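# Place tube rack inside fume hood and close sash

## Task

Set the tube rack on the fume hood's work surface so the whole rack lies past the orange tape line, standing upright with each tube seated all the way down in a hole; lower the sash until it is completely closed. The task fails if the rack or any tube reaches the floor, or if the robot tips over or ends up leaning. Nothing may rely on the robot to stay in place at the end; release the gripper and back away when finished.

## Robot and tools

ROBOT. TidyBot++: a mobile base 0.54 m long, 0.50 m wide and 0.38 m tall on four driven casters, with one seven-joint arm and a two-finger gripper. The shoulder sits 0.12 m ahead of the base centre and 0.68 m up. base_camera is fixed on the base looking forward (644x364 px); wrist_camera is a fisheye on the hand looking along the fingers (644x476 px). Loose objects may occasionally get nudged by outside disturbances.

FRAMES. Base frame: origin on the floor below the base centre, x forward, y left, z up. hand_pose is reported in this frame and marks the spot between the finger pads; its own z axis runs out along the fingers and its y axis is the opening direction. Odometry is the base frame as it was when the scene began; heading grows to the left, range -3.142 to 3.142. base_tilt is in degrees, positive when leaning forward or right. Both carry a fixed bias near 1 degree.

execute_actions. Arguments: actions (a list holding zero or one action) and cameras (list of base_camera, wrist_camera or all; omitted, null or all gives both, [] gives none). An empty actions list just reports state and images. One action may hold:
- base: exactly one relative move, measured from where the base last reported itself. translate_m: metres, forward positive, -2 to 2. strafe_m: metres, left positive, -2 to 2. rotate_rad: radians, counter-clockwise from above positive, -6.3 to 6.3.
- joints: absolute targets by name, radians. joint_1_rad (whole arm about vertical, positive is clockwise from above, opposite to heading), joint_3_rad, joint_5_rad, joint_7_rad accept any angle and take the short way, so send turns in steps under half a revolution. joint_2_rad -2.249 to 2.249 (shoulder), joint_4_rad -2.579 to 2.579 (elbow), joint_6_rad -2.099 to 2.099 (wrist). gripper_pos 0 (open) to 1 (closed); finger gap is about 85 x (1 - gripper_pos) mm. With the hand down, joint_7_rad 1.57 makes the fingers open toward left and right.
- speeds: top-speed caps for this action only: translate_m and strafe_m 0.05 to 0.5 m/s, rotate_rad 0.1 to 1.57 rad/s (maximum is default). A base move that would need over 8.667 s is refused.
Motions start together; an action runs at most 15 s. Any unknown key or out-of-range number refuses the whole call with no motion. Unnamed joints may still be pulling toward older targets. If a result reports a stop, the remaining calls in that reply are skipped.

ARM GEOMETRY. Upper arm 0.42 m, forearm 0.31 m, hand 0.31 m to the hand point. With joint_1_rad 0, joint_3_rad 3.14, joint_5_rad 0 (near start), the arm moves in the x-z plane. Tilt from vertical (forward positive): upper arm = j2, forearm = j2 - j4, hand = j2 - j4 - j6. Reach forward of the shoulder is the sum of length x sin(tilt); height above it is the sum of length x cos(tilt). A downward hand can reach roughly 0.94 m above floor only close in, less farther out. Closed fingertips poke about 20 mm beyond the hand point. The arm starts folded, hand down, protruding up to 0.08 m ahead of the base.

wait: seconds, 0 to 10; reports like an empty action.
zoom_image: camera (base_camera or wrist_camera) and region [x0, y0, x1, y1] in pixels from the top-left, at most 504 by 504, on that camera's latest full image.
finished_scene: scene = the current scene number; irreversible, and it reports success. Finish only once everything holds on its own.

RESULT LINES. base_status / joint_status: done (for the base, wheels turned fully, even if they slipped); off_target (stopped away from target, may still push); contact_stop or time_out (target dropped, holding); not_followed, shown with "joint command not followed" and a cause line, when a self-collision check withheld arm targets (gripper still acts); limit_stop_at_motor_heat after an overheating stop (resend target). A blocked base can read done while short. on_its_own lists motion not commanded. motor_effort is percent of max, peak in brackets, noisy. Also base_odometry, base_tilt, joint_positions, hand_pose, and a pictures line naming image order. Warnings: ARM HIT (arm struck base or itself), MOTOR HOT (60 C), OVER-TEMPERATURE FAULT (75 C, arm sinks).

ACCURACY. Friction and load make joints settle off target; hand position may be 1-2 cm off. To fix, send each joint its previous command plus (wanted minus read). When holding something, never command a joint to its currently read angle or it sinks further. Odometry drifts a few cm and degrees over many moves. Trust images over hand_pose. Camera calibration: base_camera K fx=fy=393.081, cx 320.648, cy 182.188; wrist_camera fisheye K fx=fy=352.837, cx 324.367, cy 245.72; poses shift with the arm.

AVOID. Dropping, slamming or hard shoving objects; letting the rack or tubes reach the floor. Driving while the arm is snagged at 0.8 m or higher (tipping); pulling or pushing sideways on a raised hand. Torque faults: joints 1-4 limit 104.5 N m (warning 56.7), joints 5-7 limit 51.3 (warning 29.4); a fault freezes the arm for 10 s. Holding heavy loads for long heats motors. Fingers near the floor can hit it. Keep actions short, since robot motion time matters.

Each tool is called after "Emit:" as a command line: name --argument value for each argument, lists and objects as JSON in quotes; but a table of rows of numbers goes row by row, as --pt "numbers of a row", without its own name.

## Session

Emit:
execute_actions --actions '[{"joints":{"joint_6_rad":0.35,"joint_1_rad":0,"joint_3_rad":3.14,"joint_5_rad":0}}]'

Scene clock: 1.50 s.
base_odometry: x=+0.000 y=+0.000 heading=+0.000 (m, m, rad; odometry frame)
base_tilt: forward=-0.4 right=+0.0 (deg)
base_status: not commanded
joint_positions: joint_1_rad=-0.015 joint_2_rad=-0.359 joint_3_rad=+3.152 joint_4_rad=-2.501 joint_5_rad=-0.006 joint_6_rad=+0.334 joint_7_rad=+1.626 gripper_pos=+0.000
joint_status: all done
motor_effort: joint_1_rad=+1(0) joint_2_rad=-7(7) joint_3_rad=+0(1) joint_4_rad=+20(20) joint_5_rad=+0(0) joint_6_rad=+8(9) joint_7_rad=-1(1) (%)
hand_pose: x=+0.5384 y=+0.0022 z=+0.8327 quat_wxyz=(+0.013, +0.786, +0.020, +0.618) (m; base frame)
pictures: base_camera, wrist_camera
camera_calibration (this result's frames):
wrist_camera: T_world_to_cam=[[-0.00768728, -0.994879, 0.100778, -0.0925275], [-0.283108, -0.0944924, -0.954422, 0.994854], [0.959057, -0.0358681, -0.280932, -0.141885], [0, 0, 0, 1]] pos_world=[0.417016, -0.0031366, 0.918975]
Images, in order (width x height): base_camera 644x364, wrist_camera 644x476.

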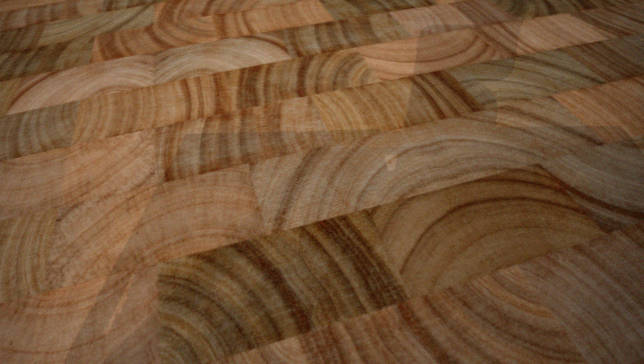

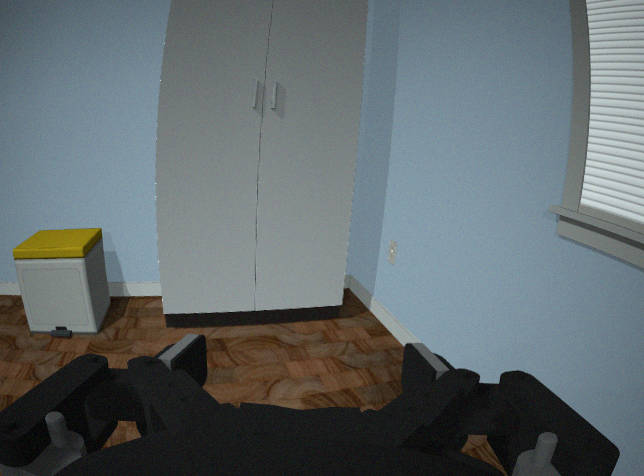

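Emit:
execute_actions --actions '[{"base":{"rotate_rad":1.6},"joints":{"joint_7_rad":1.55}}]' --cameras '["wrist_camera"]'

Emit:
execute_actions --actions '[{"base":{"rotate_rad":1.4}}]' --cameras '["wrist_camera"]'

Scene clock: 3.90 s.
base_odometry: x=+0.000 y=+0.000 heading=+1.600 (m, m, rad; odometry frame)
base_tilt: forward=-0.4 right=+0.0 (deg)
base_status: done
joint_positions: joint_1_rad=-0.010 joint_2_rad=-0.359 joint_3_rad=+3.152 joint_4_rad=-2.501 joint_5_rad=-0.006 joint_6_rad=+0.334 joint_7_rad=+1.562 gripper_pos=+0.000
joint_status: all done
motor_effort: joint_1_rad=+1(2) joint_2_rad=-7(8) joint_3_rad=-1(1) joint_4_rad=+21(20) joint_5_rad=+0(0) joint_6_rad=+8(8) joint_7_rad=-1(1) (%)
hand_pose: x=+0.5384 y=+0.0004 z=+0.8327 quat_wxyz=(-0.005, +0.786, -0.007, +0.618) (m; base frame)
pictures: wrist_camera
camera_calibration (this result's frames):
wrist_camera: T_world_to_cam=[[-0.026999, -0.998888, 0.0386508, -0.0321835], [-0.284395, -0.0293917, -0.958256, 0.998547], [0.958327, -0.036864, -0.283285, -0.139601], [0, 0, 0, 1]] pos_world=[0.416896, -0.00794496, 0.918561]
Images, in order (width x height): wrist_camera 644x476.

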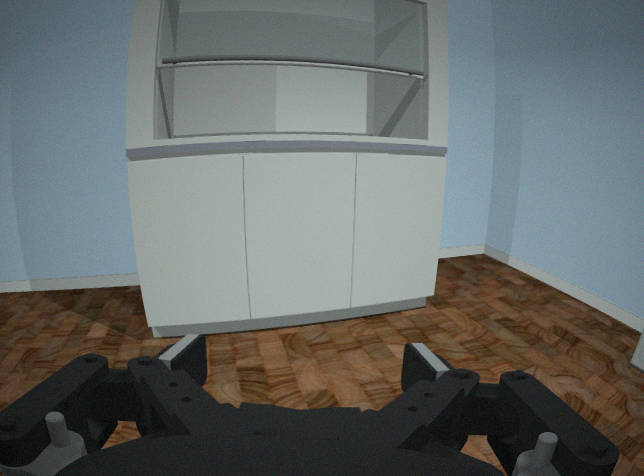

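Scene clock: 6.07 s.
base_odometry: x=+0.000 y=+0.000 heading=+2.999 (m, m, rad; odometry frame)
base_tilt: forward=-0.4 right=+0.0 (deg)
base_status: done
joint_positions: joint_1_rad=-0.008 joint_2_rad=-0.359 joint_3_rad=+3.152 joint_4_rad=-2.501 joint_5_rad=-0.006 joint_6_rad=+0.334 joint_7_rad=+1.562 gripper_pos=+0.000
joint_status: not commanded
motor_effort: joint_1_rad=+1(2) joint_2_rad=-7(7) joint_3_rad=+0(0) joint_4_rad=+20(21) joint_5_rad=+0(1) joint_6_rad=+8(8) joint_7_rad=-1(1) (%)
hand_pose: x=+0.5384 y=-0.0004 z=+0.8327 quat_wxyz=(-0.005, +0.786, -0.008, +0.618) (m; base frame)
pictures: wrist_camera
camera_calibration (this result's frames):
wrist_camera: T_world_to_cam=[[-0.0289376, -0.998832, 0.0386815, -0.0319737], [-0.284451, -0.0288691, -0.958256, 0.998552], [0.958254, -0.0387326, -0.283284, -0.139592], [0, 0, 0, 1]] pos_world=[0.416879, -0.00851585, 0.918561]
Images, in order (width x height): wrist_camera 644x476.

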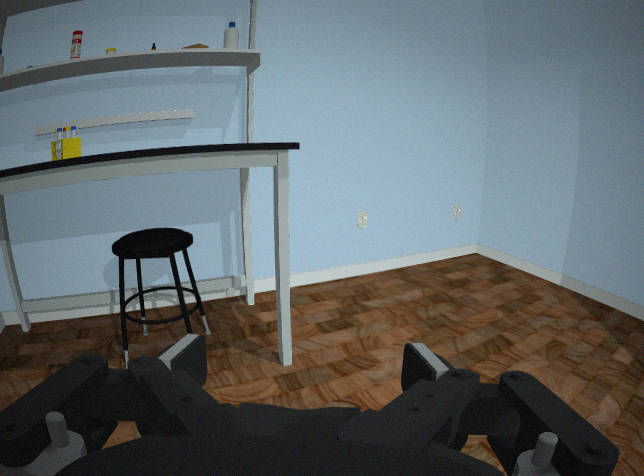

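Emit:
execute_actions --actions '[{"base":{"rotate_rad":0.47},"joints":{"joint_2_rad":-0.3,"joint_4_rad":-1.6,"joint_6_rad":-0.75}}]' --cameras '["wrist_camera"]'

Emit:
execute_actions --actions '[{"base":{"translate_m":0.7}}]'

Scene clock: 8.53 s.
base_odometry: x=+0.000 y=+0.000 heading=-2.814 (m, m, rad; odometry frame)
base_tilt: forward=-0.4 right=+0.0 (deg)
base_status: done
joint_positions: joint_1_rad=-0.007 joint_2_rad=-0.321 joint_3_rad=+3.151 joint_4_rad=-1.611 joint_5_rad=-0.006 joint_6_rad=-0.714 joint_7_rad=+1.562 gripper_pos=+0.000
joint_status: all done
motor_effort: joint_1_rad=+1(2) joint_2_rad=-11(10) joint_3_rad=-1(1) joint_4_rad=+22(23) joint_5_rad=+0(1) joint_6_rad=+8(8) joint_7_rad=-1(1) (%)
hand_pose: x=+0.5709 y=+0.0005 z=+1.0379 quat_wxyz=(-0.006, +0.842, -0.006, +0.539) (m; base frame)
pictures: wrist_camera
camera_calibration (this result's frames):
wrist_camera: T_world_to_cam=[[-0.0150496, -0.998993, 0.0422702, -0.049697], [-0.464735, -0.0304426, -0.884926, 1.23125], [0.885322, -0.0329622, -0.463809, 0.116467], [0, 0, 0, 1]] pos_world=[0.468347, -0.00832543, 1.14568]
Images, in order (width x height): wrist_camera 644x476.

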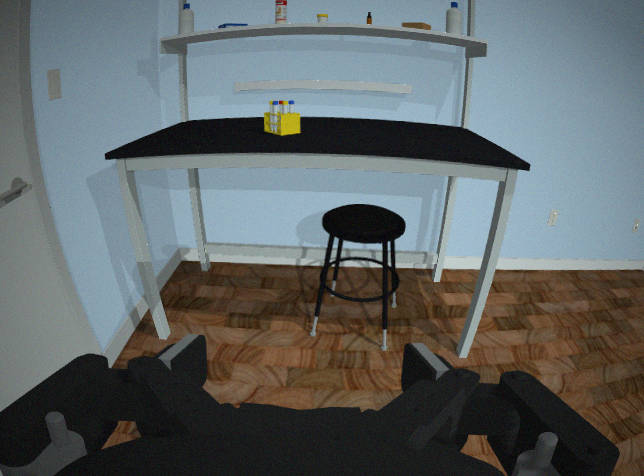

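Scene clock: 11.30 s.
base_odometry: x=-0.663 y=-0.226 heading=-2.814 (m, m, rad; odometry frame)
base_tilt: forward=-0.4 right=+0.0 (deg)
base_status: done
joint_positions: joint_1_rad=-0.007 joint_2_rad=-0.306 joint_3_rad=+3.151 joint_4_rad=-1.609 joint_5_rad=-0.006 joint_6_rad=-0.717 joint_7_rad=+1.562 gripper_pos=+0.000
joint_status: not commanded
motor_effort: joint_1_rad=+1(0) joint_2_rad=-11(14) joint_3_rad=-1(0) joint_4_rad=+22(23) joint_5_rad=+0(0) joint_6_rad=+7(8) joint_7_rad=-2(1) (%)
hand_pose: x=+0.5761 y=+0.0005 z=+1.0306 quat_wxyz=(-0.006, +0.847, -0.006, +0.531) (m; base frame)
pictures: base_camera, wrist_camera
camera_calibration (this result's frames):
wrist_camera: T_world_to_cam=[[-0.0142756, -0.998988, 0.0426425, -0.0500946], [-0.480282, -0.0305542, -0.876582, 1.22757], [0.876998, -0.0329942, -0.47936, 0.129309], [0, 0, 0, 1]] pos_world=[0.47546, -0.00827014, 1.14019]
Images, in order (width x height): base_camera 644x364, wrist_camera 644x476.

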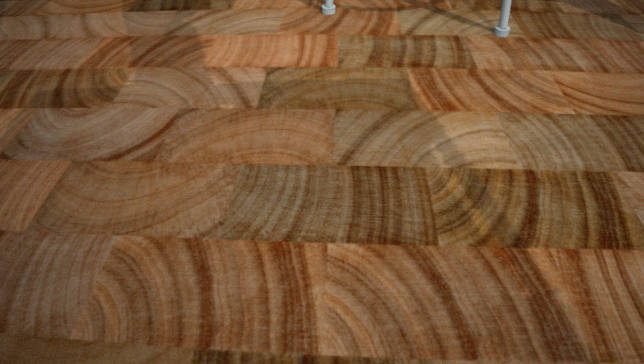

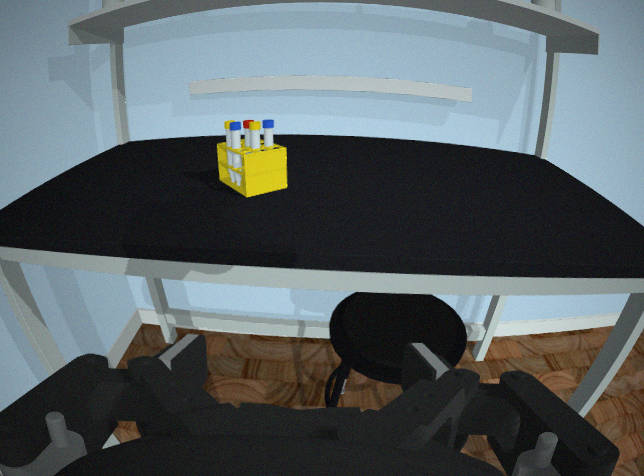

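Emit:
zoom_image --camera "wrist_camera" --region '[195, 105, 315, 210]'

Region (195, 105, 315, 210) of wrist_camera's 644x476 image, scaled by 4.200; it fills the top 441 rows of this view, and the rest is white.

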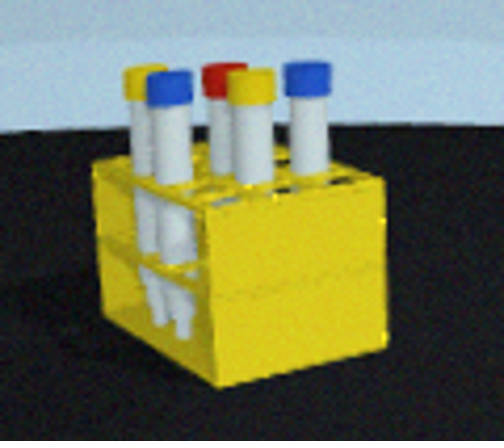

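Emit:
execute_actions --actions '[{"base":{"strafe_m":0.44},"joints":{"joint_1_rad":0.71,"joint_2_rad":-0.125,"joint_4_rad":-2.05,"joint_6_rad":0.34,"joint_7_rad":1.58,"gripper_pos":0.5}}]'

Scene clock: 14.77 s.
base_odometry: x=-0.521 y=-0.643 heading=-2.814 (m, m, rad; odometry frame)
base_tilt: forward=-0.4 right=+0.0 (deg)
base_status: done
joint_positions: joint_1_rad=+0.698 joint_2_rad=-0.144 joint_3_rad=+3.151 joint_4_rad=-2.038 joint_5_rad=-0.006 joint_6_rad=+0.305 joint_7_rad=+1.562 gripper_pos=+0.500
joint_status: all done
motor_effort: joint_1_rad=+1(0) joint_2_rad=-17(17) joint_3_rad=+0(3) joint_4_rad=+22(25) joint_5_rad=+0(1) joint_6_rad=+8(9) joint_7_rad=-1(1) (%)
hand_pose: x=+0.5364 y=-0.3568 z=+0.9931 quat_wxyz=(+0.238, +0.667, -0.253, +0.659) (m; base frame)
pictures: base_camera, wrist_camera
camera_calibration (this result's frames):
wrist_camera: T_world_to_cam=[[-0.676748, -0.735438, 0.0338183, 0.0520723], [-0.07242, 0.0207875, -0.997158, 1.08403], [0.732644, -0.677273, -0.0673283, -0.427311], [0, 0, 0, 1]] pos_world=[0.426812, -0.273645, 1.05041]
Images, in order (width x height): base_camera 644x364, wrist_camera 644x476.

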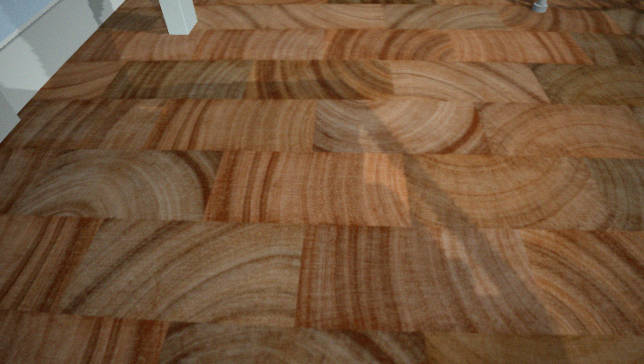

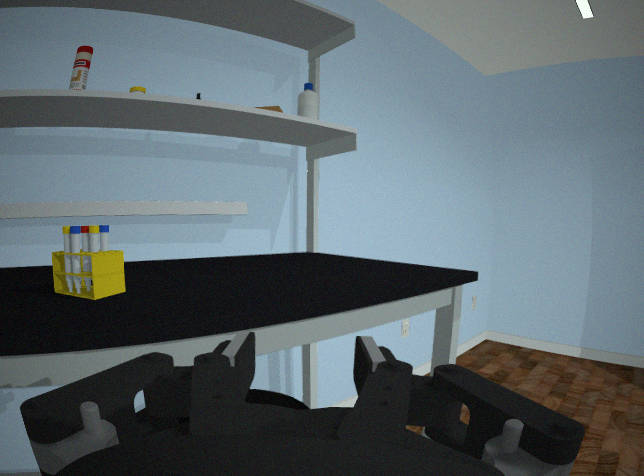

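Emit:
execute_actions --actions '[{"base":{"strafe_m":0.08},"joints":{"joint_1_rad":0.8}}]' --cameras '[]'

Emit:
execute_actions --actions '[{"base":{"translate_m":0.42},"speeds":{"translate_m":0.35}}]'

Scene clock: 16.07 s.
base_odometry: x=-0.496 y=-0.719 heading=-2.814 (m, m, rad; odometry frame)
base_tilt: forward=-0.4 right=+0.0 (deg)
base_status: done
joint_positions: joint_1_rad=+0.791 joint_2_rad=-0.137 joint_3_rad=+3.151 joint_4_rad=-2.038 joint_5_rad=-0.006 joint_6_rad=+0.305 joint_7_rad=+1.562 gripper_pos=+0.500
joint_status: all done
motor_effort: joint_1_rad=+1(1) joint_2_rad=-18(20) joint_3_rad=-1(3) joint_4_rad=+22(23) joint_5_rad=+0(0) joint_6_rad=+9(9) joint_7_rad=-1(1) (%)
hand_pose: x=+0.5030 y=-0.3954 z=+0.9889 quat_wxyz=(+0.268, +0.657, -0.285, +0.645) (m; base frame)
pictures: none
No camera images: the call's "cameras" was empty. Leave "cameras" out to get every camera's image.

Scene clock: 18.33 s.
base_odometry: x=-0.893 y=-0.854 heading=-2.814 (m, m, rad; odometry frame)
base_tilt: forward=-0.4 right=+0.0 (deg)
base_status: done
joint_positions: joint_1_rad=+0.792 joint_2_rad=-0.135 joint_3_rad=+3.151 joint_4_rad=-2.039 joint_5_rad=-0.006 joint_6_rad=+0.306 joint_7_rad=+1.562 gripper_pos=+0.500
joint_status: not commanded
motor_effort: joint_1_rad=+0(1) joint_2_rad=-18(20) joint_3_rad=-1(4) joint_4_rad=+23(23) joint_5_rad=+0(1) joint_6_rad=+8(9) joint_7_rad=-1(1) (%)
hand_pose: x=+0.5030 y=-0.3963 z=+0.9874 quat_wxyz=(+0.268, +0.657, -0.285, +0.644) (m; base frame)
pictures: base_camera, wrist_camera
camera_calibration (this result's frames):
wrist_camera: T_world_to_cam=[[-0.742485, -0.668986, 0.0342636, 0.0595871], [-0.0771016, 0.0345383, -0.996425, 1.08384], [0.665411, -0.742472, -0.077224, -0.412236], [0, 0, 0, 1]] pos_world=[0.402115, -0.303645, 1.04609]
Images, in order (width x height): base_camera 644x364, wrist_camera 644x476.

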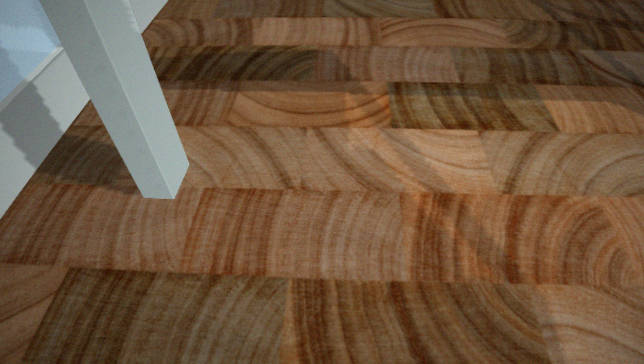

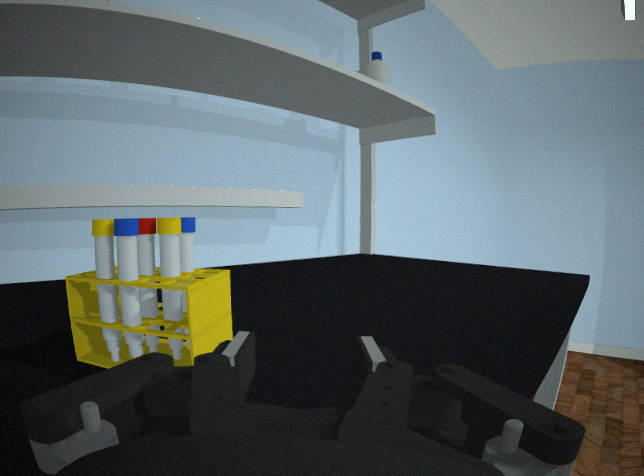

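Emit:
execute_actions --actions '[{"base":{"strafe_m":0.03},"joints":{"joint_4_rad":-2.083,"joint_6_rad":0.365,"joint_7_rad":1.6}}]' --cameras '[]'

Emit:
execute_actions --actions '[{"base":{"translate_m":0.08},"speeds":{"translate_m":0.15}}]' --cameras '["wrist_camera"]'

Scene clock: 19.53 s.
base_odometry: x=-0.884 y=-0.883 heading=-2.814 (m, m, rad; odometry frame)
base_tilt: forward=-0.4 right=+0.0 (deg)
base_status: done
joint_positions: joint_1_rad=+0.793 joint_2_rad=-0.134 joint_3_rad=+3.151 joint_4_rad=-2.075 joint_5_rad=-0.006 joint_6_rad=+0.329 joint_7_rad=+1.580 gripper_pos=+0.500
joint_status: all done
motor_effort: joint_1_rad=+0(1) joint_2_rad=-18(21) joint_3_rad=-2(3) joint_4_rad=+22(24) joint_5_rad=+0(0) joint_6_rad=+8(9) joint_7_rad=-1(1) (%)
hand_pose: x=+0.5002 y=-0.3937 z=+0.9723 quat_wxyz=(+0.272, +0.664, -0.281, +0.637) (m; base frame)
pictures: none
No camera images: the call's "cameras" was empty. Leave "cameras" out to get every camera's image.

Scene clock: 20.73 s.
base_odometry: x=-0.960 y=-0.909 heading=-2.814 (m, m, rad; odometry frame)
base_tilt: forward=-0.4 right=+0.0 (deg)
base_status: done
joint_positions: joint_1_rad=+0.793 joint_2_rad=-0.133 joint_3_rad=+3.151 joint_4_rad=-2.075 joint_5_rad=-0.006 joint_6_rad=+0.330 joint_7_rad=+1.580 gripper_pos=+0.500
joint_status: not commanded
motor_effort: joint_1_rad=+1(1) joint_2_rad=-17(19) joint_3_rad=-1(3) joint_4_rad=+22(24) joint_5_rad=+1(0) joint_6_rad=+8(9) joint_7_rad=-1(1) (%)
hand_pose: x=+0.5001 y=-0.3941 z=+0.9724 quat_wxyz=(+0.272, +0.664, -0.282, +0.637) (m; base frame)
pictures: wrist_camera
camera_calibration (this result's frames):
wrist_camera: T_world_to_cam=[[-0.741809, -0.668537, 0.0527049, 0.0413579], [-0.0991088, 0.0315627, -0.994576, 1.07662], [0.663247, -0.743009, -0.0896714, -0.396803], [0, 0, 0, 1]] pos_world=[0.400561, -0.30116, 1.03302]
Images, in order (width x height): wrist_camera 644x476.

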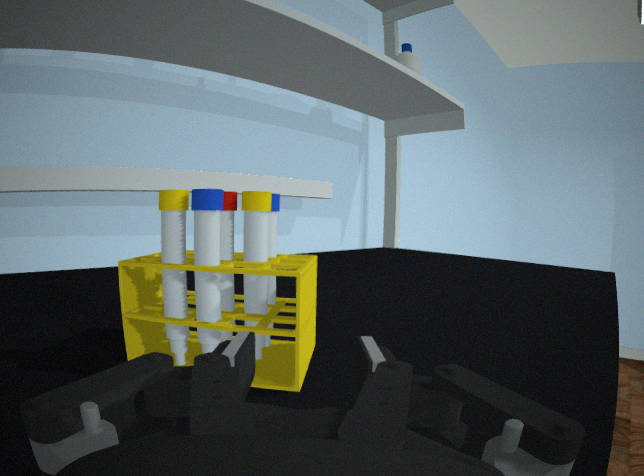

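Emit:
zoom_image --camera "wrist_camera" --region '[110, 180, 390, 400]'

Region (110, 180, 390, 400) of wrist_camera's 644x476 image, scaled by 1.800; it fills the top 396 rows of this view, and the rest is white.

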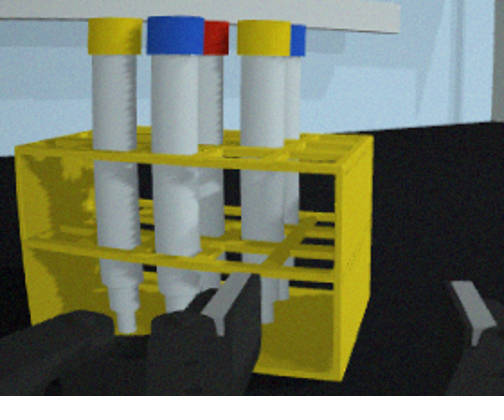

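Emit:
execute_actions --actions '[{"base":{"strafe_m":0.021},"joints":{"joint_1_rad":0.92,"joint_4_rad":-2.045,"joint_6_rad":0.3,"gripper_pos":0.6}}]' --cameras '[]'

Emit:
execute_actions --actions '[{"base":{"translate_m":0.07},"speeds":{"translate_m":0.1}}]' --cameras '["wrist_camera"]'

Scene clock: 22.23 s.
base_odometry: x=-0.953 y=-0.929 heading=-2.814 (m, m, rad; odometry frame)
base_tilt: forward=-0.4 right=+0.0 (deg)
base_status: done
joint_positions: joint_1_rad=+0.913 joint_2_rad=-0.132 joint_3_rad=+3.151 joint_4_rad=-2.057 joint_5_rad=-0.006 joint_6_rad=+0.330 joint_7_rad=+1.580 gripper_pos=+0.600
joint_status: all done
motor_effort: joint_1_rad=+1(2) joint_2_rad=-17(22) joint_3_rad=-2(1) joint_4_rad=+22(23) joint_5_rad=+0(1) joint_6_rad=+9(9) joint_7_rad=-1(1) (%)
hand_pose: x=+0.4516 y=-0.4390 z=+0.9829 quat_wxyz=(+0.313, +0.641, -0.318, +0.625) (m; base frame)
pictures: none
No camera images: the call's "cameras" was empty. Leave "cameras" out to get every camera's image.

Scene clock: 23.50 s.
base_odometry: x=-1.019 y=-0.951 heading=-2.814 (m, m, rad; odometry frame)
base_tilt: forward=-0.4 right=+0.0 (deg)
base_status: done
joint_positions: joint_1_rad=+0.914 joint_2_rad=-0.132 joint_3_rad=+3.151 joint_4_rad=-2.056 joint_5_rad=-0.006 joint_6_rad=+0.330 joint_7_rad=+1.580 gripper_pos=+0.600
joint_status: not commanded
motor_effort: joint_1_rad=+1(1) joint_2_rad=-18(20) joint_3_rad=-1(3) joint_4_rad=+22(23) joint_5_rad=+0(0) joint_6_rad=+8(9) joint_7_rad=-1(1) (%)
hand_pose: x=+0.4514 y=-0.4392 z=+0.9830 quat_wxyz=(+0.313, +0.640, -0.318, +0.625) (m; base frame)
pictures: wrist_camera
camera_calibration (this result's frames):
wrist_camera: T_world_to_cam=[[-0.817494, -0.573575, 0.0521074, 0.0509903], [-0.0840779, 0.0293473, -0.996027, 1.07748], [0.569766, -0.818628, -0.0722162, -0.405289], [0, 0, 0, 1]] pos_world=[0.363197, -0.334155, 1.04128]
Images, in order (width x height): wrist_camera 644x476.

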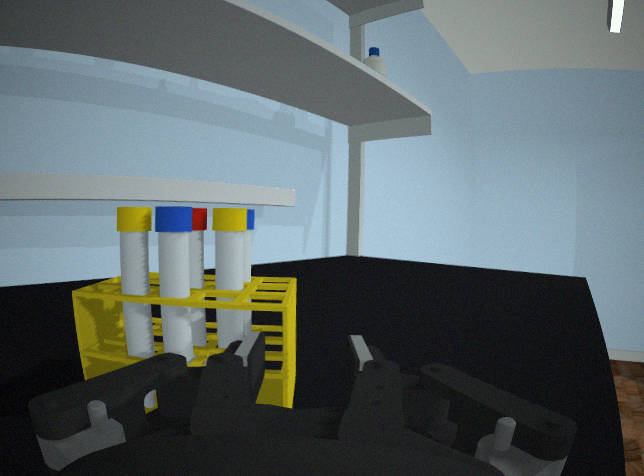

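Emit:
execute_actions --actions '[{"base":{"translate_m":0.02},"speeds":{"translate_m":0.06},"joints":{"joint_6_rad":0.275}}]' --cameras '["wrist_camera"]'

Scene clock: 24.47 s.
base_odometry: x=-1.038 y=-0.958 heading=-2.814 (m, m, rad; odometry frame)
base_tilt: forward=-0.4 right=+0.0 (deg)
base_status: done
joint_positions: joint_1_rad=+0.914 joint_2_rad=-0.132 joint_3_rad=+3.151 joint_4_rad=-2.056 joint_5_rad=-0.006 joint_6_rad=+0.309 joint_7_rad=+1.580 gripper_pos=+0.600
joint_status: all done
motor_effort: joint_1_rad=+1(1) joint_2_rad=-18(20) joint_3_rad=-1(3) joint_4_rad=+22(23) joint_5_rad=+0(0) joint_6_rad=+8(9) joint_7_rad=-1(2) (%)
hand_pose: x=+0.4513 y=-0.4392 z=+0.9767 quat_wxyz=(+0.309, +0.647, -0.322, +0.618) (m; base frame)
pictures: wrist_camera
camera_calibration (this result's frames):
wrist_camera: T_world_to_cam=[[-0.816867, -0.574406, 0.0527812, 0.0499589], [-0.0963761, 0.0456931, -0.994296, 1.08216], [0.568718, -0.817294, -0.0926842, -0.384591], [0, 0, 0, 1]] pos_world=[0.363828, -0.335075, 1.03771]
Images, in order (width x height): wrist_camera 644x476.

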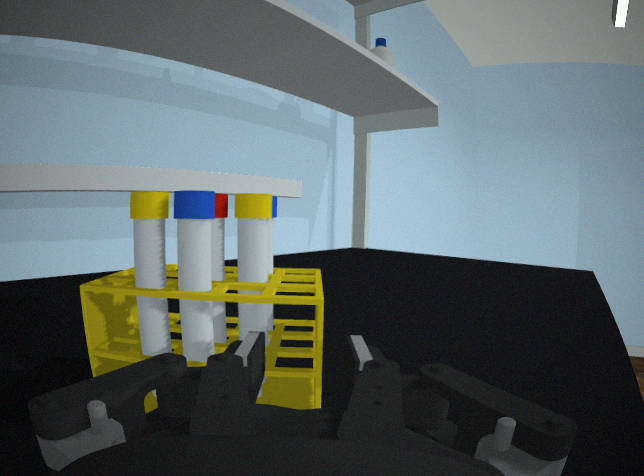

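Emit:
execute_actions --actions '[{"base":{"strafe_m":-0.02},"speeds":{"strafe_m":0.05}}]' --cameras '["wrist_camera"]'

Emit:
execute_actions --actions '[{"base":{"translate_m":0.013},"speeds":{"translate_m":0.05}}]' --cameras '[]'

Emit:
execute_actions --actions '[{"base":{"strafe_m":-0.016},"speeds":{"strafe_m":0.05}}]' --cameras '["wrist_camera"]'

Scene clock: 25.60 s.
base_odometry: x=-1.045 y=-0.939 heading=-2.814 (m, m, rad; odometry frame)
base_tilt: forward=-0.4 right=+0.0 (deg)
base_status: done
joint_positions: joint_1_rad=+0.914 joint_2_rad=-0.132 joint_3_rad=+3.151 joint_4_rad=-2.056 joint_5_rad=-0.006 joint_6_rad=+0.309 joint_7_rad=+1.580 gripper_pos=+0.600
joint_status: not commanded
motor_effort: joint_1_rad=+1(2) joint_2_rad=-18(20) joint_3_rad=+0(1) joint_4_rad=+23(23) joint_5_rad=+0(0) joint_6_rad=+9(9) joint_7_rad=-1(2) (%)
hand_pose: x=+0.4514 y=-0.4393 z=+0.9765 quat_wxyz=(+0.309, +0.647, -0.322, +0.618) (m; base frame)
pictures: wrist_camera
camera_calibration (this result's frames):
wrist_camera: T_world_to_cam=[[-0.816857, -0.574419, 0.0527955, 0.0499472], [-0.0965677, 0.0459408, -0.994266, 1.08221], [0.5687, -0.817271, -0.0929974, -0.384411], [0, 0, 0, 1]] pos_world=[0.36392, -0.335194, 1.03761]
Images, in order (width x height): wrist_camera 644x476.

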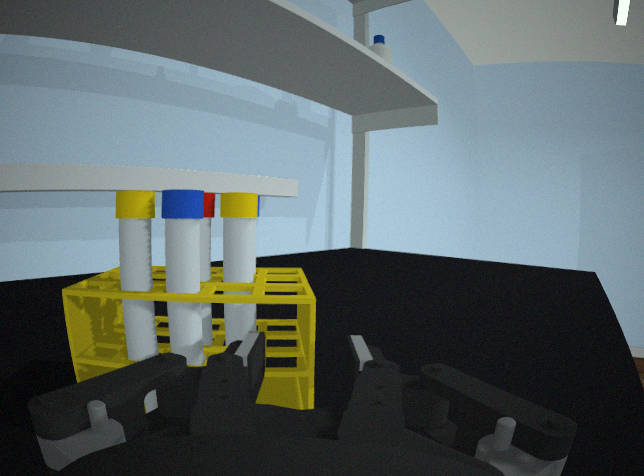

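Scene clock: 26.33 s.
base_odometry: x=-1.057 y=-0.943 heading=-2.814 (m, m, rad; odometry frame)
base_tilt: forward=-0.4 right=+0.0 (deg)
base_status: done
joint_positions: joint_1_rad=+0.914 joint_2_rad=-0.131 joint_3_rad=+3.151 joint_4_rad=-2.056 joint_5_rad=-0.006 joint_6_rad=+0.309 joint_7_rad=+1.580 gripper_pos=+0.600
joint_status: not commanded
motor_effort: joint_1_rad=+1(1) joint_2_rad=-18(19) joint_3_rad=-1(3) joint_4_rad=+22(23) joint_5_rad=+0(0) joint_6_rad=+9(9) joint_7_rad=-1(1) (%)
hand_pose: x=+0.4513 y=-0.4395 z=+0.9763 quat_wxyz=(+0.310, +0.647, -0.322, +0.618) (m; base frame)
pictures: none
No camera images: the call's "cameras" was empty. Leave "cameras" out to get every camera's image.

Scene clock: 27.13 s.
base_odometry: x=-1.063 y=-0.928 heading=-2.813 (m, m, rad; odometry frame)
base_tilt: forward=-0.4 right=+0.0 (deg)
base_status: done
joint_positions: joint_1_rad=+0.914 joint_2_rad=-0.131 joint_3_rad=+3.151 joint_4_rad=-2.055 joint_5_rad=-0.006 joint_6_rad=+0.309 joint_7_rad=+1.580 gripper_pos=+0.600
joint_status: not commanded
motor_effort: joint_1_rad=+0(2) joint_2_rad=-18(19) joint_3_rad=-1(1) joint_4_rad=+22(23) joint_5_rad=+0(0) joint_6_rad=+8(9) joint_7_rad=-1(1) (%)
hand_pose: x=+0.4514 y=-0.4395 z=+0.9763 quat_wxyz=(+0.309, +0.647, -0.322, +0.618) (m; base frame)
pictures: wrist_camera
camera_calibration (this result's frames):
wrist_camera: T_world_to_cam=[[-0.817054, -0.574137, 0.0528198, 0.0499544], [-0.0968144, 0.046309, -0.994225, 1.08225], [0.568375, -0.817448, -0.0934217, -0.384144], [0, 0, 0, 1]] pos_world=[0.36393, -0.335455, 1.03747]
Images, in order (width x height): wrist_camera 644x476.

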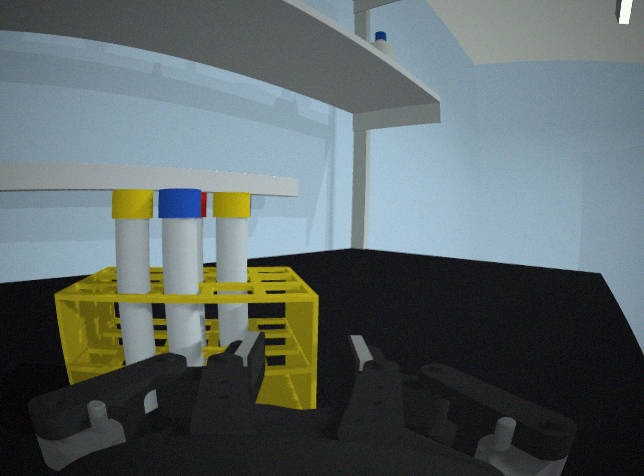

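Emit:
execute_actions --actions '[{"base":{"translate_m":-0.095},"speeds":{"translate_m":0.1}}]' --cameras '[]'

Emit:
execute_actions --actions '[{"base":{"strafe_m":-0.055},"speeds":{"strafe_m":0.1},"joints":{"joint_4_rad":-2.02,"joint_6_rad":0.255}}]' --cameras '[]'

Emit:
execute_actions --actions '[{"joints":{"joint_1_rad":0.73}}]' --cameras '["wrist_camera"]'

Scene clock: 28.93 s.
base_odometry: x=-0.973 y=-0.897 heading=-2.813 (m, m, rad; odometry frame)
base_tilt: forward=-0.4 right=+0.0 (deg)
base_status: done
joint_positions: joint_1_rad=+0.915 joint_2_rad=-0.131 joint_3_rad=+3.151 joint_4_rad=-2.055 joint_5_rad=-0.006 joint_6_rad=+0.309 joint_7_rad=+1.580 gripper_pos=+0.600
joint_status: not commanded
motor_effort: joint_1_rad=+1(2) joint_2_rad=-18(20) joint_3_rad=-1(1) joint_4_rad=+22(23) joint_5_rad=+0(0) joint_6_rad=+9(9) joint_7_rad=-1(1) (%)
hand_pose: x=+0.4513 y=-0.4397 z=+0.9762 quat_wxyz=(+0.310, +0.647, -0.322, +0.618) (m; base frame)
pictures: none
No camera images: the call's "cameras" was empty. Leave "cameras" out to get every camera's image.

Scene clock: 30.03 s.
base_odometry: x=-0.990 y=-0.845 heading=-2.814 (m, m, rad; odometry frame)
base_tilt: forward=-0.4 right=+0.0 (deg)
base_status: done
joint_positions: joint_1_rad=+0.915 joint_2_rad=-0.130 joint_3_rad=+3.151 joint_4_rad=-2.030 joint_5_rad=-0.006 joint_6_rad=+0.291 joint_7_rad=+1.580 gripper_pos=+0.600
joint_status: all done
motor_effort: joint_1_rad=+0(2) joint_2_rad=-19(19) joint_3_rad=-1(0) joint_4_rad=+23(23) joint_5_rad=+0(0) joint_6_rad=+9(9) joint_7_rad=-1(1) (%)
hand_pose: x=+0.4531 y=-0.4421 z=+0.9854 quat_wxyz=(+0.310, +0.645, -0.321, +0.620) (m; base frame)
pictures: none
No camera images: the call's "cameras" was empty. Leave "cameras" out to get every camera's image.

Scene clock: 31.20 s.
base_odometry: x=-0.990 y=-0.845 heading=-2.814 (m, m, rad; odometry frame)
base_tilt: forward=-0.4 right=+0.0 (deg)
base_status: not commanded
joint_positions: joint_1_rad=+0.737 joint_2_rad=-0.130 joint_3_rad=+3.151 joint_4_rad=-2.030 joint_5_rad=-0.006 joint_6_rad=+0.291 joint_7_rad=+1.580 gripper_pos=+0.600
joint_status: all done
motor_effort: joint_1_rad=+0(2) joint_2_rad=-18(18) joint_3_rad=-1(0) joint_4_rad=+23(22) joint_5_rad=+0(0) joint_6_rad=+9(8) joint_7_rad=-2(1) (%)
hand_pose: x=+0.5259 y=-0.3762 z=+0.9854 quat_wxyz=(+0.254, +0.671, -0.263, +0.645) (m; base frame)
pictures: wrist_camera
camera_calibration (this result's frames):
wrist_camera: T_world_to_cam=[[-0.703327, -0.708919, 0.0525918, 0.0364172], [-0.0991203, 0.0245403, -0.994773, 1.08909], [0.703922, -0.704863, -0.0875281, -0.408608], [0, 0, 0, 1]] pos_world=[0.421193, -0.288923, 1.04572]
Images, in order (width x height): wrist_camera 644x476.

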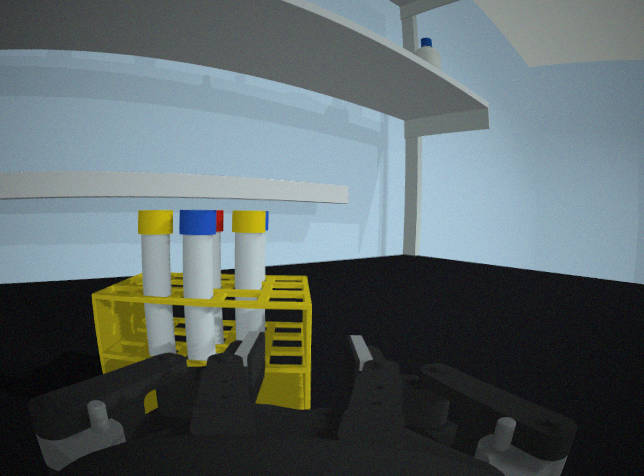

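Emit:
execute_actions --actions '[{"base":{"translate_m":0.012},"speeds":{"translate_m":0.05}}]' --cameras '[]'

Emit:
execute_actions --actions '[{"base":{"strafe_m":-0.021},"speeds":{"strafe_m":0.05}}]' --cameras '[]'

Emit:
execute_actions --actions '[{"base":{"translate_m":0.02},"speeds":{"translate_m":0.05}}]' --cameras '["wrist_camera"]'

Scene clock: 32.17 s.
base_odometry: x=-1.002 y=-0.849 heading=-2.814 (m, m, rad; odometry frame)
base_tilt: forward=-0.4 right=+0.0 (deg)
base_status: done
joint_positions: joint_1_rad=+0.737 joint_2_rad=-0.129 joint_3_rad=+3.151 joint_4_rad=-2.030 joint_5_rad=-0.006 joint_6_rad=+0.291 joint_7_rad=+1.580 gripper_pos=+0.600
joint_status: not commanded
motor_effort: joint_1_rad=+0(0) joint_2_rad=-18(19) joint_3_rad=-2(2) joint_4_rad=+22(23) joint_5_rad=+0(0) joint_6_rad=+8(9) joint_7_rad=-1(1) (%)
hand_pose: x=+0.5262 y=-0.3762 z=+0.9850 quat_wxyz=(+0.254, +0.671, -0.263, +0.645) (m; base frame)
pictures: none
No camera images: the call's "cameras" was empty. Leave "cameras" out to get every camera's image.

Scene clock: 33.07 s.
base_odometry: x=-1.009 y=-0.829 heading=-2.813 (m, m, rad; odometry frame)
base_tilt: forward=-0.4 right=+0.0 (deg)
base_status: done
joint_positions: joint_1_rad=+0.737 joint_2_rad=-0.129 joint_3_rad=+3.151 joint_4_rad=-2.030 joint_5_rad=-0.006 joint_6_rad=+0.291 joint_7_rad=+1.580 gripper_pos=+0.600
joint_status: not commanded
motor_effort: joint_1_rad=+1(2) joint_2_rad=-19(21) joint_3_rad=-1(1) joint_4_rad=+22(23) joint_5_rad=+0(0) joint_6_rad=+9(9) joint_7_rad=-2(1) (%)
hand_pose: x=+0.5263 y=-0.3760 z=+0.9850 quat_wxyz=(+0.254, +0.671, -0.263, +0.645) (m; base frame)
pictures: none
No camera images: the call's "cameras" was empty. Leave "cameras" out to get every camera's image.

Scene clock: 33.93 s.
base_odometry: x=-1.028 y=-0.835 heading=-2.814 (m, m, rad; odometry frame)
base_tilt: forward=-0.4 right=+0.0 (deg)
base_status: done
joint_positions: joint_1_rad=+0.737 joint_2_rad=-0.129 joint_3_rad=+3.151 joint_4_rad=-2.030 joint_5_rad=-0.006 joint_6_rad=+0.290 joint_7_rad=+1.580 gripper_pos=+0.600
joint_status: not commanded
motor_effort: joint_1_rad=+0(2) joint_2_rad=-17(20) joint_3_rad=-1(4) joint_4_rad=+22(23) joint_5_rad=+0(0) joint_6_rad=+8(9) joint_7_rad=-2(1) (%)
hand_pose: x=+0.5263 y=-0.3760 z=+0.9848 quat_wxyz=(+0.254, +0.672, -0.263, +0.645) (m; base frame)
pictures: wrist_camera
camera_calibration (this result's frames):
wrist_camera: T_world_to_cam=[[-0.702705, -0.709531, 0.0526471, 0.0362851], [-0.100178, 0.0254117, -0.994645, 1.08935], [0.704393, -0.704216, -0.0889362, -0.407489], [0, 0, 0, 1]] pos_world=[0.42166, -0.288897, 1.04537]
Images, in order (width x height): wrist_camera 644x476.

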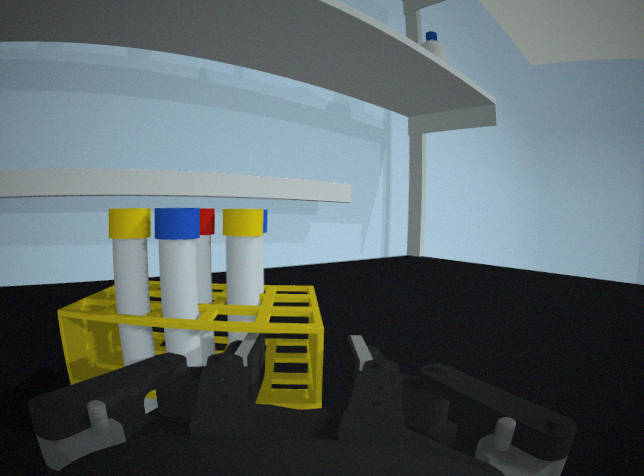

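Emit:
execute_actions --actions '[{"base":{"strafe_m":-0.018},"speeds":{"strafe_m":0.05},"joints":{"joint_6_rad":0.245}}]' --cameras '["wrist_camera"]'

Scene clock: 34.90 s.
base_odometry: x=-1.034 y=-0.818 heading=-2.813 (m, m, rad; odometry frame)
base_tilt: forward=-0.4 right=+0.0 (deg)
base_status: done
joint_positions: joint_1_rad=+0.736 joint_2_rad=-0.129 joint_3_rad=+3.151 joint_4_rad=-2.030 joint_5_rad=-0.006 joint_6_rad=+0.281 joint_7_rad=+1.580 gripper_pos=+0.600
joint_status: all done
motor_effort: joint_1_rad=+0(2) joint_2_rad=-18(20) joint_3_rad=-1(1) joint_4_rad=+23(24) joint_5_rad=+0(0) joint_6_rad=+8(9) joint_7_rad=-1(1) (%)
hand_pose: x=+0.5264 y=-0.3758 z=+0.9820 quat_wxyz=(+0.253, +0.675, -0.264, +0.642) (m; base frame)
pictures: wrist_camera
camera_calibration (this result's frames):
wrist_camera: T_world_to_cam=[[-0.702117, -0.710091, 0.0529433, 0.0357868], [-0.106856, 0.0315616, -0.993773, 1.09152], [0.703999, -0.703402, -0.0980373, -0.398166], [0, 0, 0, 1]] pos_world=[0.42207, -0.289109, 1.04379]
Images, in order (width x height): wrist_camera 644x476.

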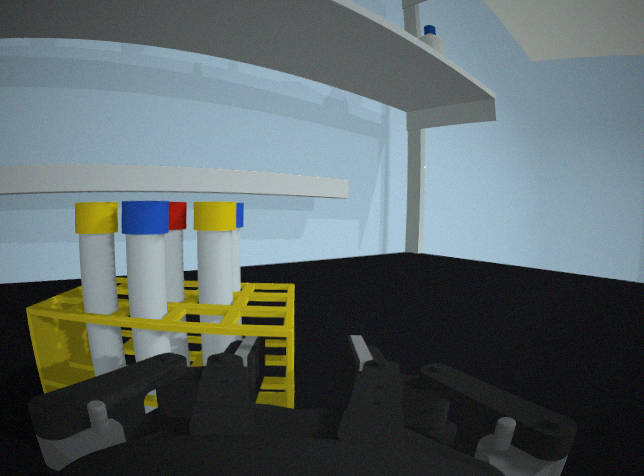

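Emit:
execute_actions --actions '[{"base":{"translate_m":0.016},"speeds":{"translate_m":0.05}}]' --cameras '[]'

Emit:
execute_actions --actions '[{"base":{"strafe_m":-0.013},"speeds":{"strafe_m":0.05}}]' --cameras '[]'

Emit:
execute_actions --actions '[{"base":{"translate_m":0.008},"speeds":{"translate_m":0.05}}]' --cameras '["wrist_camera"]'

Scene clock: 35.83 s.
base_odometry: x=-1.049 y=-0.823 heading=-2.814 (m, m, rad; odometry frame)
base_tilt: forward=-0.4 right=+0.0 (deg)
base_status: done
joint_positions: joint_1_rad=+0.736 joint_2_rad=-0.129 joint_3_rad=+3.151 joint_4_rad=-2.030 joint_5_rad=-0.006 joint_6_rad=+0.280 joint_7_rad=+1.580 gripper_pos=+0.600
joint_status: not commanded
motor_effort: joint_1_rad=+0(2) joint_2_rad=-18(19) joint_3_rad=+0(4) joint_4_rad=+23(23) joint_5_rad=+0(0) joint_6_rad=+9(9) joint_7_rad=-1(1) (%)
hand_pose: x=+0.5264 y=-0.3758 z=+0.9819 quat_wxyz=(+0.253, +0.675, -0.264, +0.642) (m; base frame)
pictures: none
No camera images: the call's "cameras" was empty. Leave "cameras" out to get every camera's image.

Scene clock: 36.57 s.
base_odometry: x=-1.054 y=-0.811 heading=-2.813 (m, m, rad; odometry frame)
base_tilt: forward=-0.4 right=+0.1 (deg)
base_status: done
joint_positions: joint_1_rad=+0.736 joint_2_rad=-0.129 joint_3_rad=+3.151 joint_4_rad=-2.030 joint_5_rad=-0.006 joint_6_rad=+0.280 joint_7_rad=+1.580 gripper_pos=+0.600
joint_status: not commanded
motor_effort: joint_1_rad=+1(2) joint_2_rad=-18(20) joint_3_rad=-1(2) joint_4_rad=+23(23) joint_5_rad=+0(0) joint_6_rad=+9(9) joint_7_rad=-1(1) (%)
hand_pose: x=+0.5266 y=-0.3758 z=+0.9816 quat_wxyz=(+0.252, +0.675, -0.264, +0.641) (m; base frame)
pictures: none
No camera images: the call's "cameras" was empty. Leave "cameras" out to get every camera's image.

Scene clock: 37.20 s.
base_odometry: x=-1.061 y=-0.813 heading=-2.814 (m, m, rad; odometry frame)
base_tilt: forward=-0.4 right=+0.0 (deg)
base_status: done
joint_positions: joint_1_rad=+0.736 joint_2_rad=-0.128 joint_3_rad=+3.151 joint_4_rad=-2.030 joint_5_rad=-0.006 joint_6_rad=+0.280 joint_7_rad=+1.580 gripper_pos=+0.600
joint_status: not commanded
motor_effort: joint_1_rad=+0(1) joint_2_rad=-17(20) joint_3_rad=-1(3) joint_4_rad=+23(23) joint_5_rad=+0(0) joint_6_rad=+8(9) joint_7_rad=-1(2) (%)
hand_pose: x=+0.5268 y=-0.3759 z=+0.9811 quat_wxyz=(+0.252, +0.675, -0.264, +0.641) (m; base frame)
pictures: wrist_camera
camera_calibration (this result's frames):
wrist_camera: T_world_to_cam=[[-0.701727, -0.71047, 0.0530268, 0.035665], [-0.108337, 0.0328476, -0.993571, 1.09174], [0.704161, -0.702961, -0.10002, -0.396614], [0, 0, 0, 1]] pos_world=[0.422583, -0.289326, 1.04316]
Images, in order (width x height): wrist_camera 644x476.

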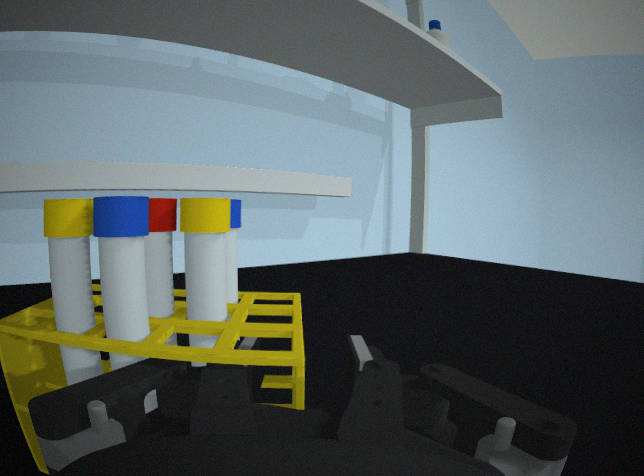

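Good. Close and lift.

Emit:
execute_actions --actions '[{"joints":{"gripper_pos":1}}]' --cameras '[]'

Emit:
execute_actions --actions '[{"joints":{"joint_4_rad":-1.92,"joint_6_rad":0.15}}]' --cameras '["wrist_camera"]'

Scene clock: 38.03 s.
base_odometry: x=-1.061 y=-0.813 heading=-2.814 (m, m, rad; odometry frame)
base_tilt: forward=-0.4 right=+0.1 (deg)
base_status: not commanded
joint_positions: joint_1_rad=+0.736 joint_2_rad=-0.128 joint_3_rad=+3.151 joint_4_rad=-2.030 joint_5_rad=-0.006 joint_6_rad=+0.280 joint_7_rad=+1.580 gripper_pos=+0.981
joint_status: all done
motor_effort: joint_1_rad=+1(1) joint_2_rad=-18(19) joint_3_rad=-1(1) joint_4_rad=+23(23) joint_5_rad=+0(0) joint_6_rad=+9(9) joint_7_rad=-1(2) (%)
hand_pose: x=+0.5268 y=-0.3759 z=+0.9812 quat_wxyz=(+0.252, +0.675, -0.264, +0.641) (m; base frame)
pictures: none
No camera images: the call's "cameras" was empty. Leave "cameras" out to get every camera's image.

Scene clock: 38.97 s.
base_odometry: x=-1.061 y=-0.813 heading=-2.814 (m, m, rad; odometry frame)
base_tilt: forward=-0.4 right=+0.0 (deg)
base_status: not commanded
joint_positions: joint_1_rad=+0.736 joint_2_rad=-0.128 joint_3_rad=+3.151 joint_4_rad=-1.934 joint_5_rad=-0.006 joint_6_rad=+0.180 joint_7_rad=+1.580 gripper_pos=+0.981
joint_status: all done
motor_effort: joint_1_rad=+1(1) joint_2_rad=-20(21) joint_3_rad=-1(1) joint_4_rad=+24(25) joint_5_rad=+0(0) joint_6_rad=+9(10) joint_7_rad=-1(1) (%)
hand_pose: x=+0.5330 y=-0.3815 z=+1.0085 quat_wxyz=(+0.251, +0.677, -0.264, +0.640) (m; base frame)
pictures: wrist_camera
camera_calibration (this result's frames):
wrist_camera: T_world_to_cam=[[-0.701142, -0.71104, 0.0531245, 0.0340106], [-0.111474, 0.0357222, -0.993125, 1.12215], [0.704253, -0.702244, -0.104309, -0.397573], [0, 0, 0, 1]] pos_world=[0.42893, -0.295096, 1.07116]
Images, in order (width x height): wrist_camera 644x476.

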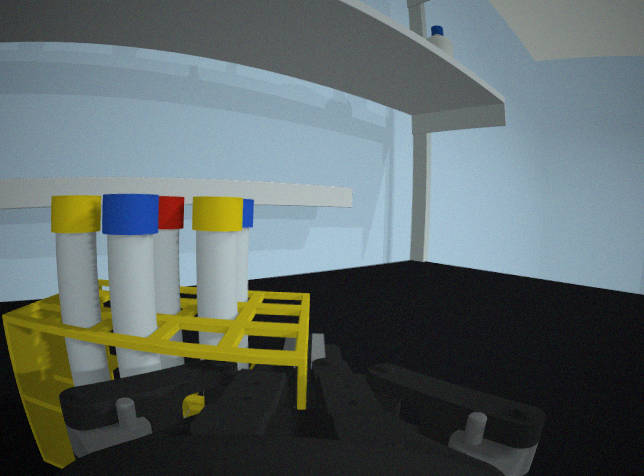

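Emit:
execute_actions --actions '[{"base":{"translate_m":-0.5},"speeds":{"translate_m":0.4}}]' --cameras '[]'

Emit:
execute_actions --actions '[{"base":{"translate_m":-1.35},"joints":{"joint_1_rad":0.35}}]' --cameras '[]'

Emit:
execute_actions --actions '[{"base":{"rotate_rad":-1.6},"speeds":{"rotate_rad":0.9},"joints":{"joint_1_rad":-0.01}}]'

Scene clock: 41.73 s.
base_odometry: x=-0.588 y=-0.652 heading=-2.813 (m, m, rad; odometry frame)
base_tilt: forward=-0.4 right=+0.0 (deg)
base_status: done
joint_positions: joint_1_rad=+0.735 joint_2_rad=-0.125 joint_3_rad=+3.151 joint_4_rad=-1.934 joint_5_rad=-0.006 joint_6_rad=+0.178 joint_7_rad=+1.580 gripper_pos=+0.981
joint_status: not commanded
motor_effort: joint_1_rad=+1(2) joint_2_rad=-20(23) joint_3_rad=+0(2) joint_4_rad=+24(25) joint_5_rad=+0(1) joint_6_rad=+10(10) joint_7_rad=-1(1) (%)
hand_pose: x=+0.5339 y=-0.3817 z=+1.0063 quat_wxyz=(+0.251, +0.678, -0.264, +0.638) (m; base frame)
pictures: none
No camera images: the call's "cameras" was empty. Leave "cameras" out to get every camera's image.

Scene clock: 45.80 s.
base_odometry: x=+0.690 y=-0.216 heading=-2.813 (m, m, rad; odometry frame)
base_tilt: forward=-0.4 right=+0.0 (deg)
base_status: done
joint_positions: joint_1_rad=+0.359 joint_2_rad=-0.124 joint_3_rad=+3.151 joint_4_rad=-1.934 joint_5_rad=-0.006 joint_6_rad=+0.176 joint_7_rad=+1.580 gripper_pos=+0.981
joint_status: all done
motor_effort: joint_1_rad=+1(2) joint_2_rad=-19(23) joint_3_rad=-1(1) joint_4_rad=+25(25) joint_5_rad=+0(1) joint_6_rad=+10(10) joint_7_rad=-1(1) (%)
hand_pose: x=+0.6457 y=-0.2025 z=+1.0049 quat_wxyz=(+0.126, +0.717, -0.133, +0.672) (m; base frame)
pictures: none
No camera images: the call's "cameras" was empty. Leave "cameras" out to get every camera's image.

Scene clock: 48.43 s.
base_odometry: x=+0.690 y=-0.216 heading=+1.870 (m, m, rad; odometry frame)
base_tilt: forward=-0.4 right=+0.0 (deg)
base_status: done
joint_positions: joint_1_rad=-0.002 joint_2_rad=-0.124 joint_3_rad=+3.151 joint_4_rad=-1.934 joint_5_rad=-0.006 joint_6_rad=+0.176 joint_7_rad=+1.580 gripper_pos=+0.981
joint_status: all done
motor_effort: joint_1_rad=+0(2) joint_2_rad=-20(21) joint_3_rad=-1(4) joint_4_rad=+24(24) joint_5_rad=+0(1) joint_6_rad=+9(9) joint_7_rad=-1(1) (%)
hand_pose: x=+0.6833 y=-0.0030 z=+1.0049 quat_wxyz=(+0.003, +0.729, -0.002, +0.684) (m; base frame)
pictures: base_camera, wrist_camera
camera_calibration (this result's frames):
wrist_camera: T_world_to_cam=[[-0.0386987, -0.997817, 0.0535118, -0.045192], [-0.1148, -0.0487578, -0.992191, 1.12281], [0.992635, -0.0445397, -0.112662, -0.424686], [0, 0, 0, 1]] pos_world=[0.548708, -0.00926284, 1.06862]
Images, in order (width x height): base_camera 644x364, wrist_camera 644x476.

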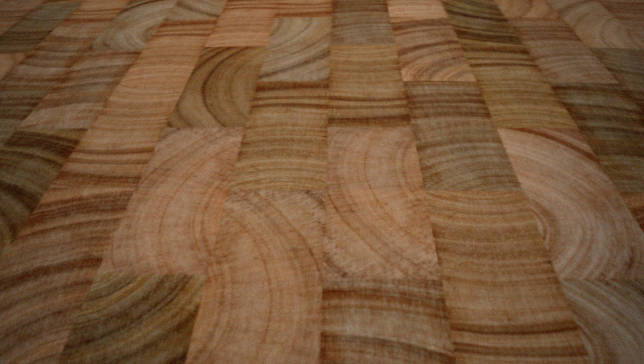

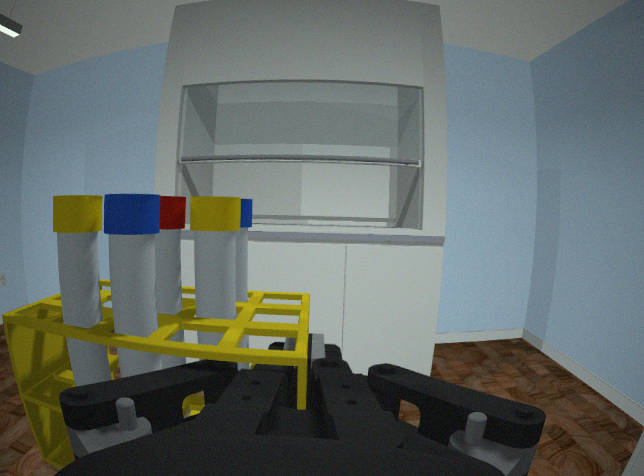

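Emit:
execute_actions --actions '[{"base":{"translate_m":1.35},"joints":{"joint_2_rad":-0.1,"joint_4_rad":-1.706,"joint_6_rad":-0.04}}]'

Scene clock: 52.60 s.
base_odometry: x=+0.293 y=+1.075 heading=+1.870 (m, m, rad; odometry frame)
base_tilt: forward=-0.4 right=+0.0 (deg)
base_status: done
joint_positions: joint_1_rad=-0.003 joint_2_rad=-0.099 joint_3_rad=+3.151 joint_4_rad=-1.720 joint_5_rad=-0.006 joint_6_rad=-0.013 joint_7_rad=+1.580 gripper_pos=+0.981
joint_status: all done
motor_effort: joint_1_rad=+1(1) joint_2_rad=-21(24) joint_3_rad=-1(0) joint_4_rad=+25(25) joint_5_rad=+0(1) joint_6_rad=+10(10) joint_7_rad=-1(2) (%)
hand_pose: x=+0.7023 y=-0.0027 z=+1.0648 quat_wxyz=(+0.003, +0.729, -0.001, +0.684) (m; base frame)
pictures: base_camera, wrist_camera
camera_calibration (this result's frames):
wrist_camera: T_world_to_cam=[[-0.0376051, -0.997856, 0.0535652, -0.0482554], [-0.114636, -0.0489415, -0.992201, 1.18439], [0.992696, -0.0434524, -0.11255, -0.436937], [0, 0, 0, 1]] pos_world=[0.567705, -0.00917176, 1.12857]
Images, in order (width x height): base_camera 644x364, wrist_camera 644x476.

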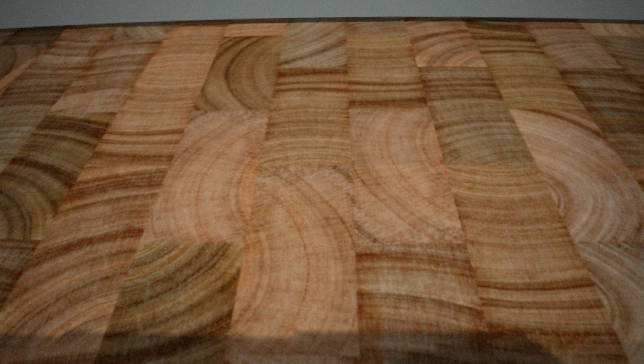

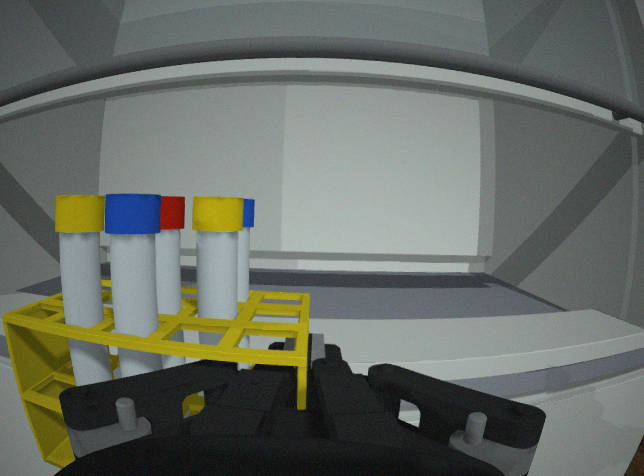

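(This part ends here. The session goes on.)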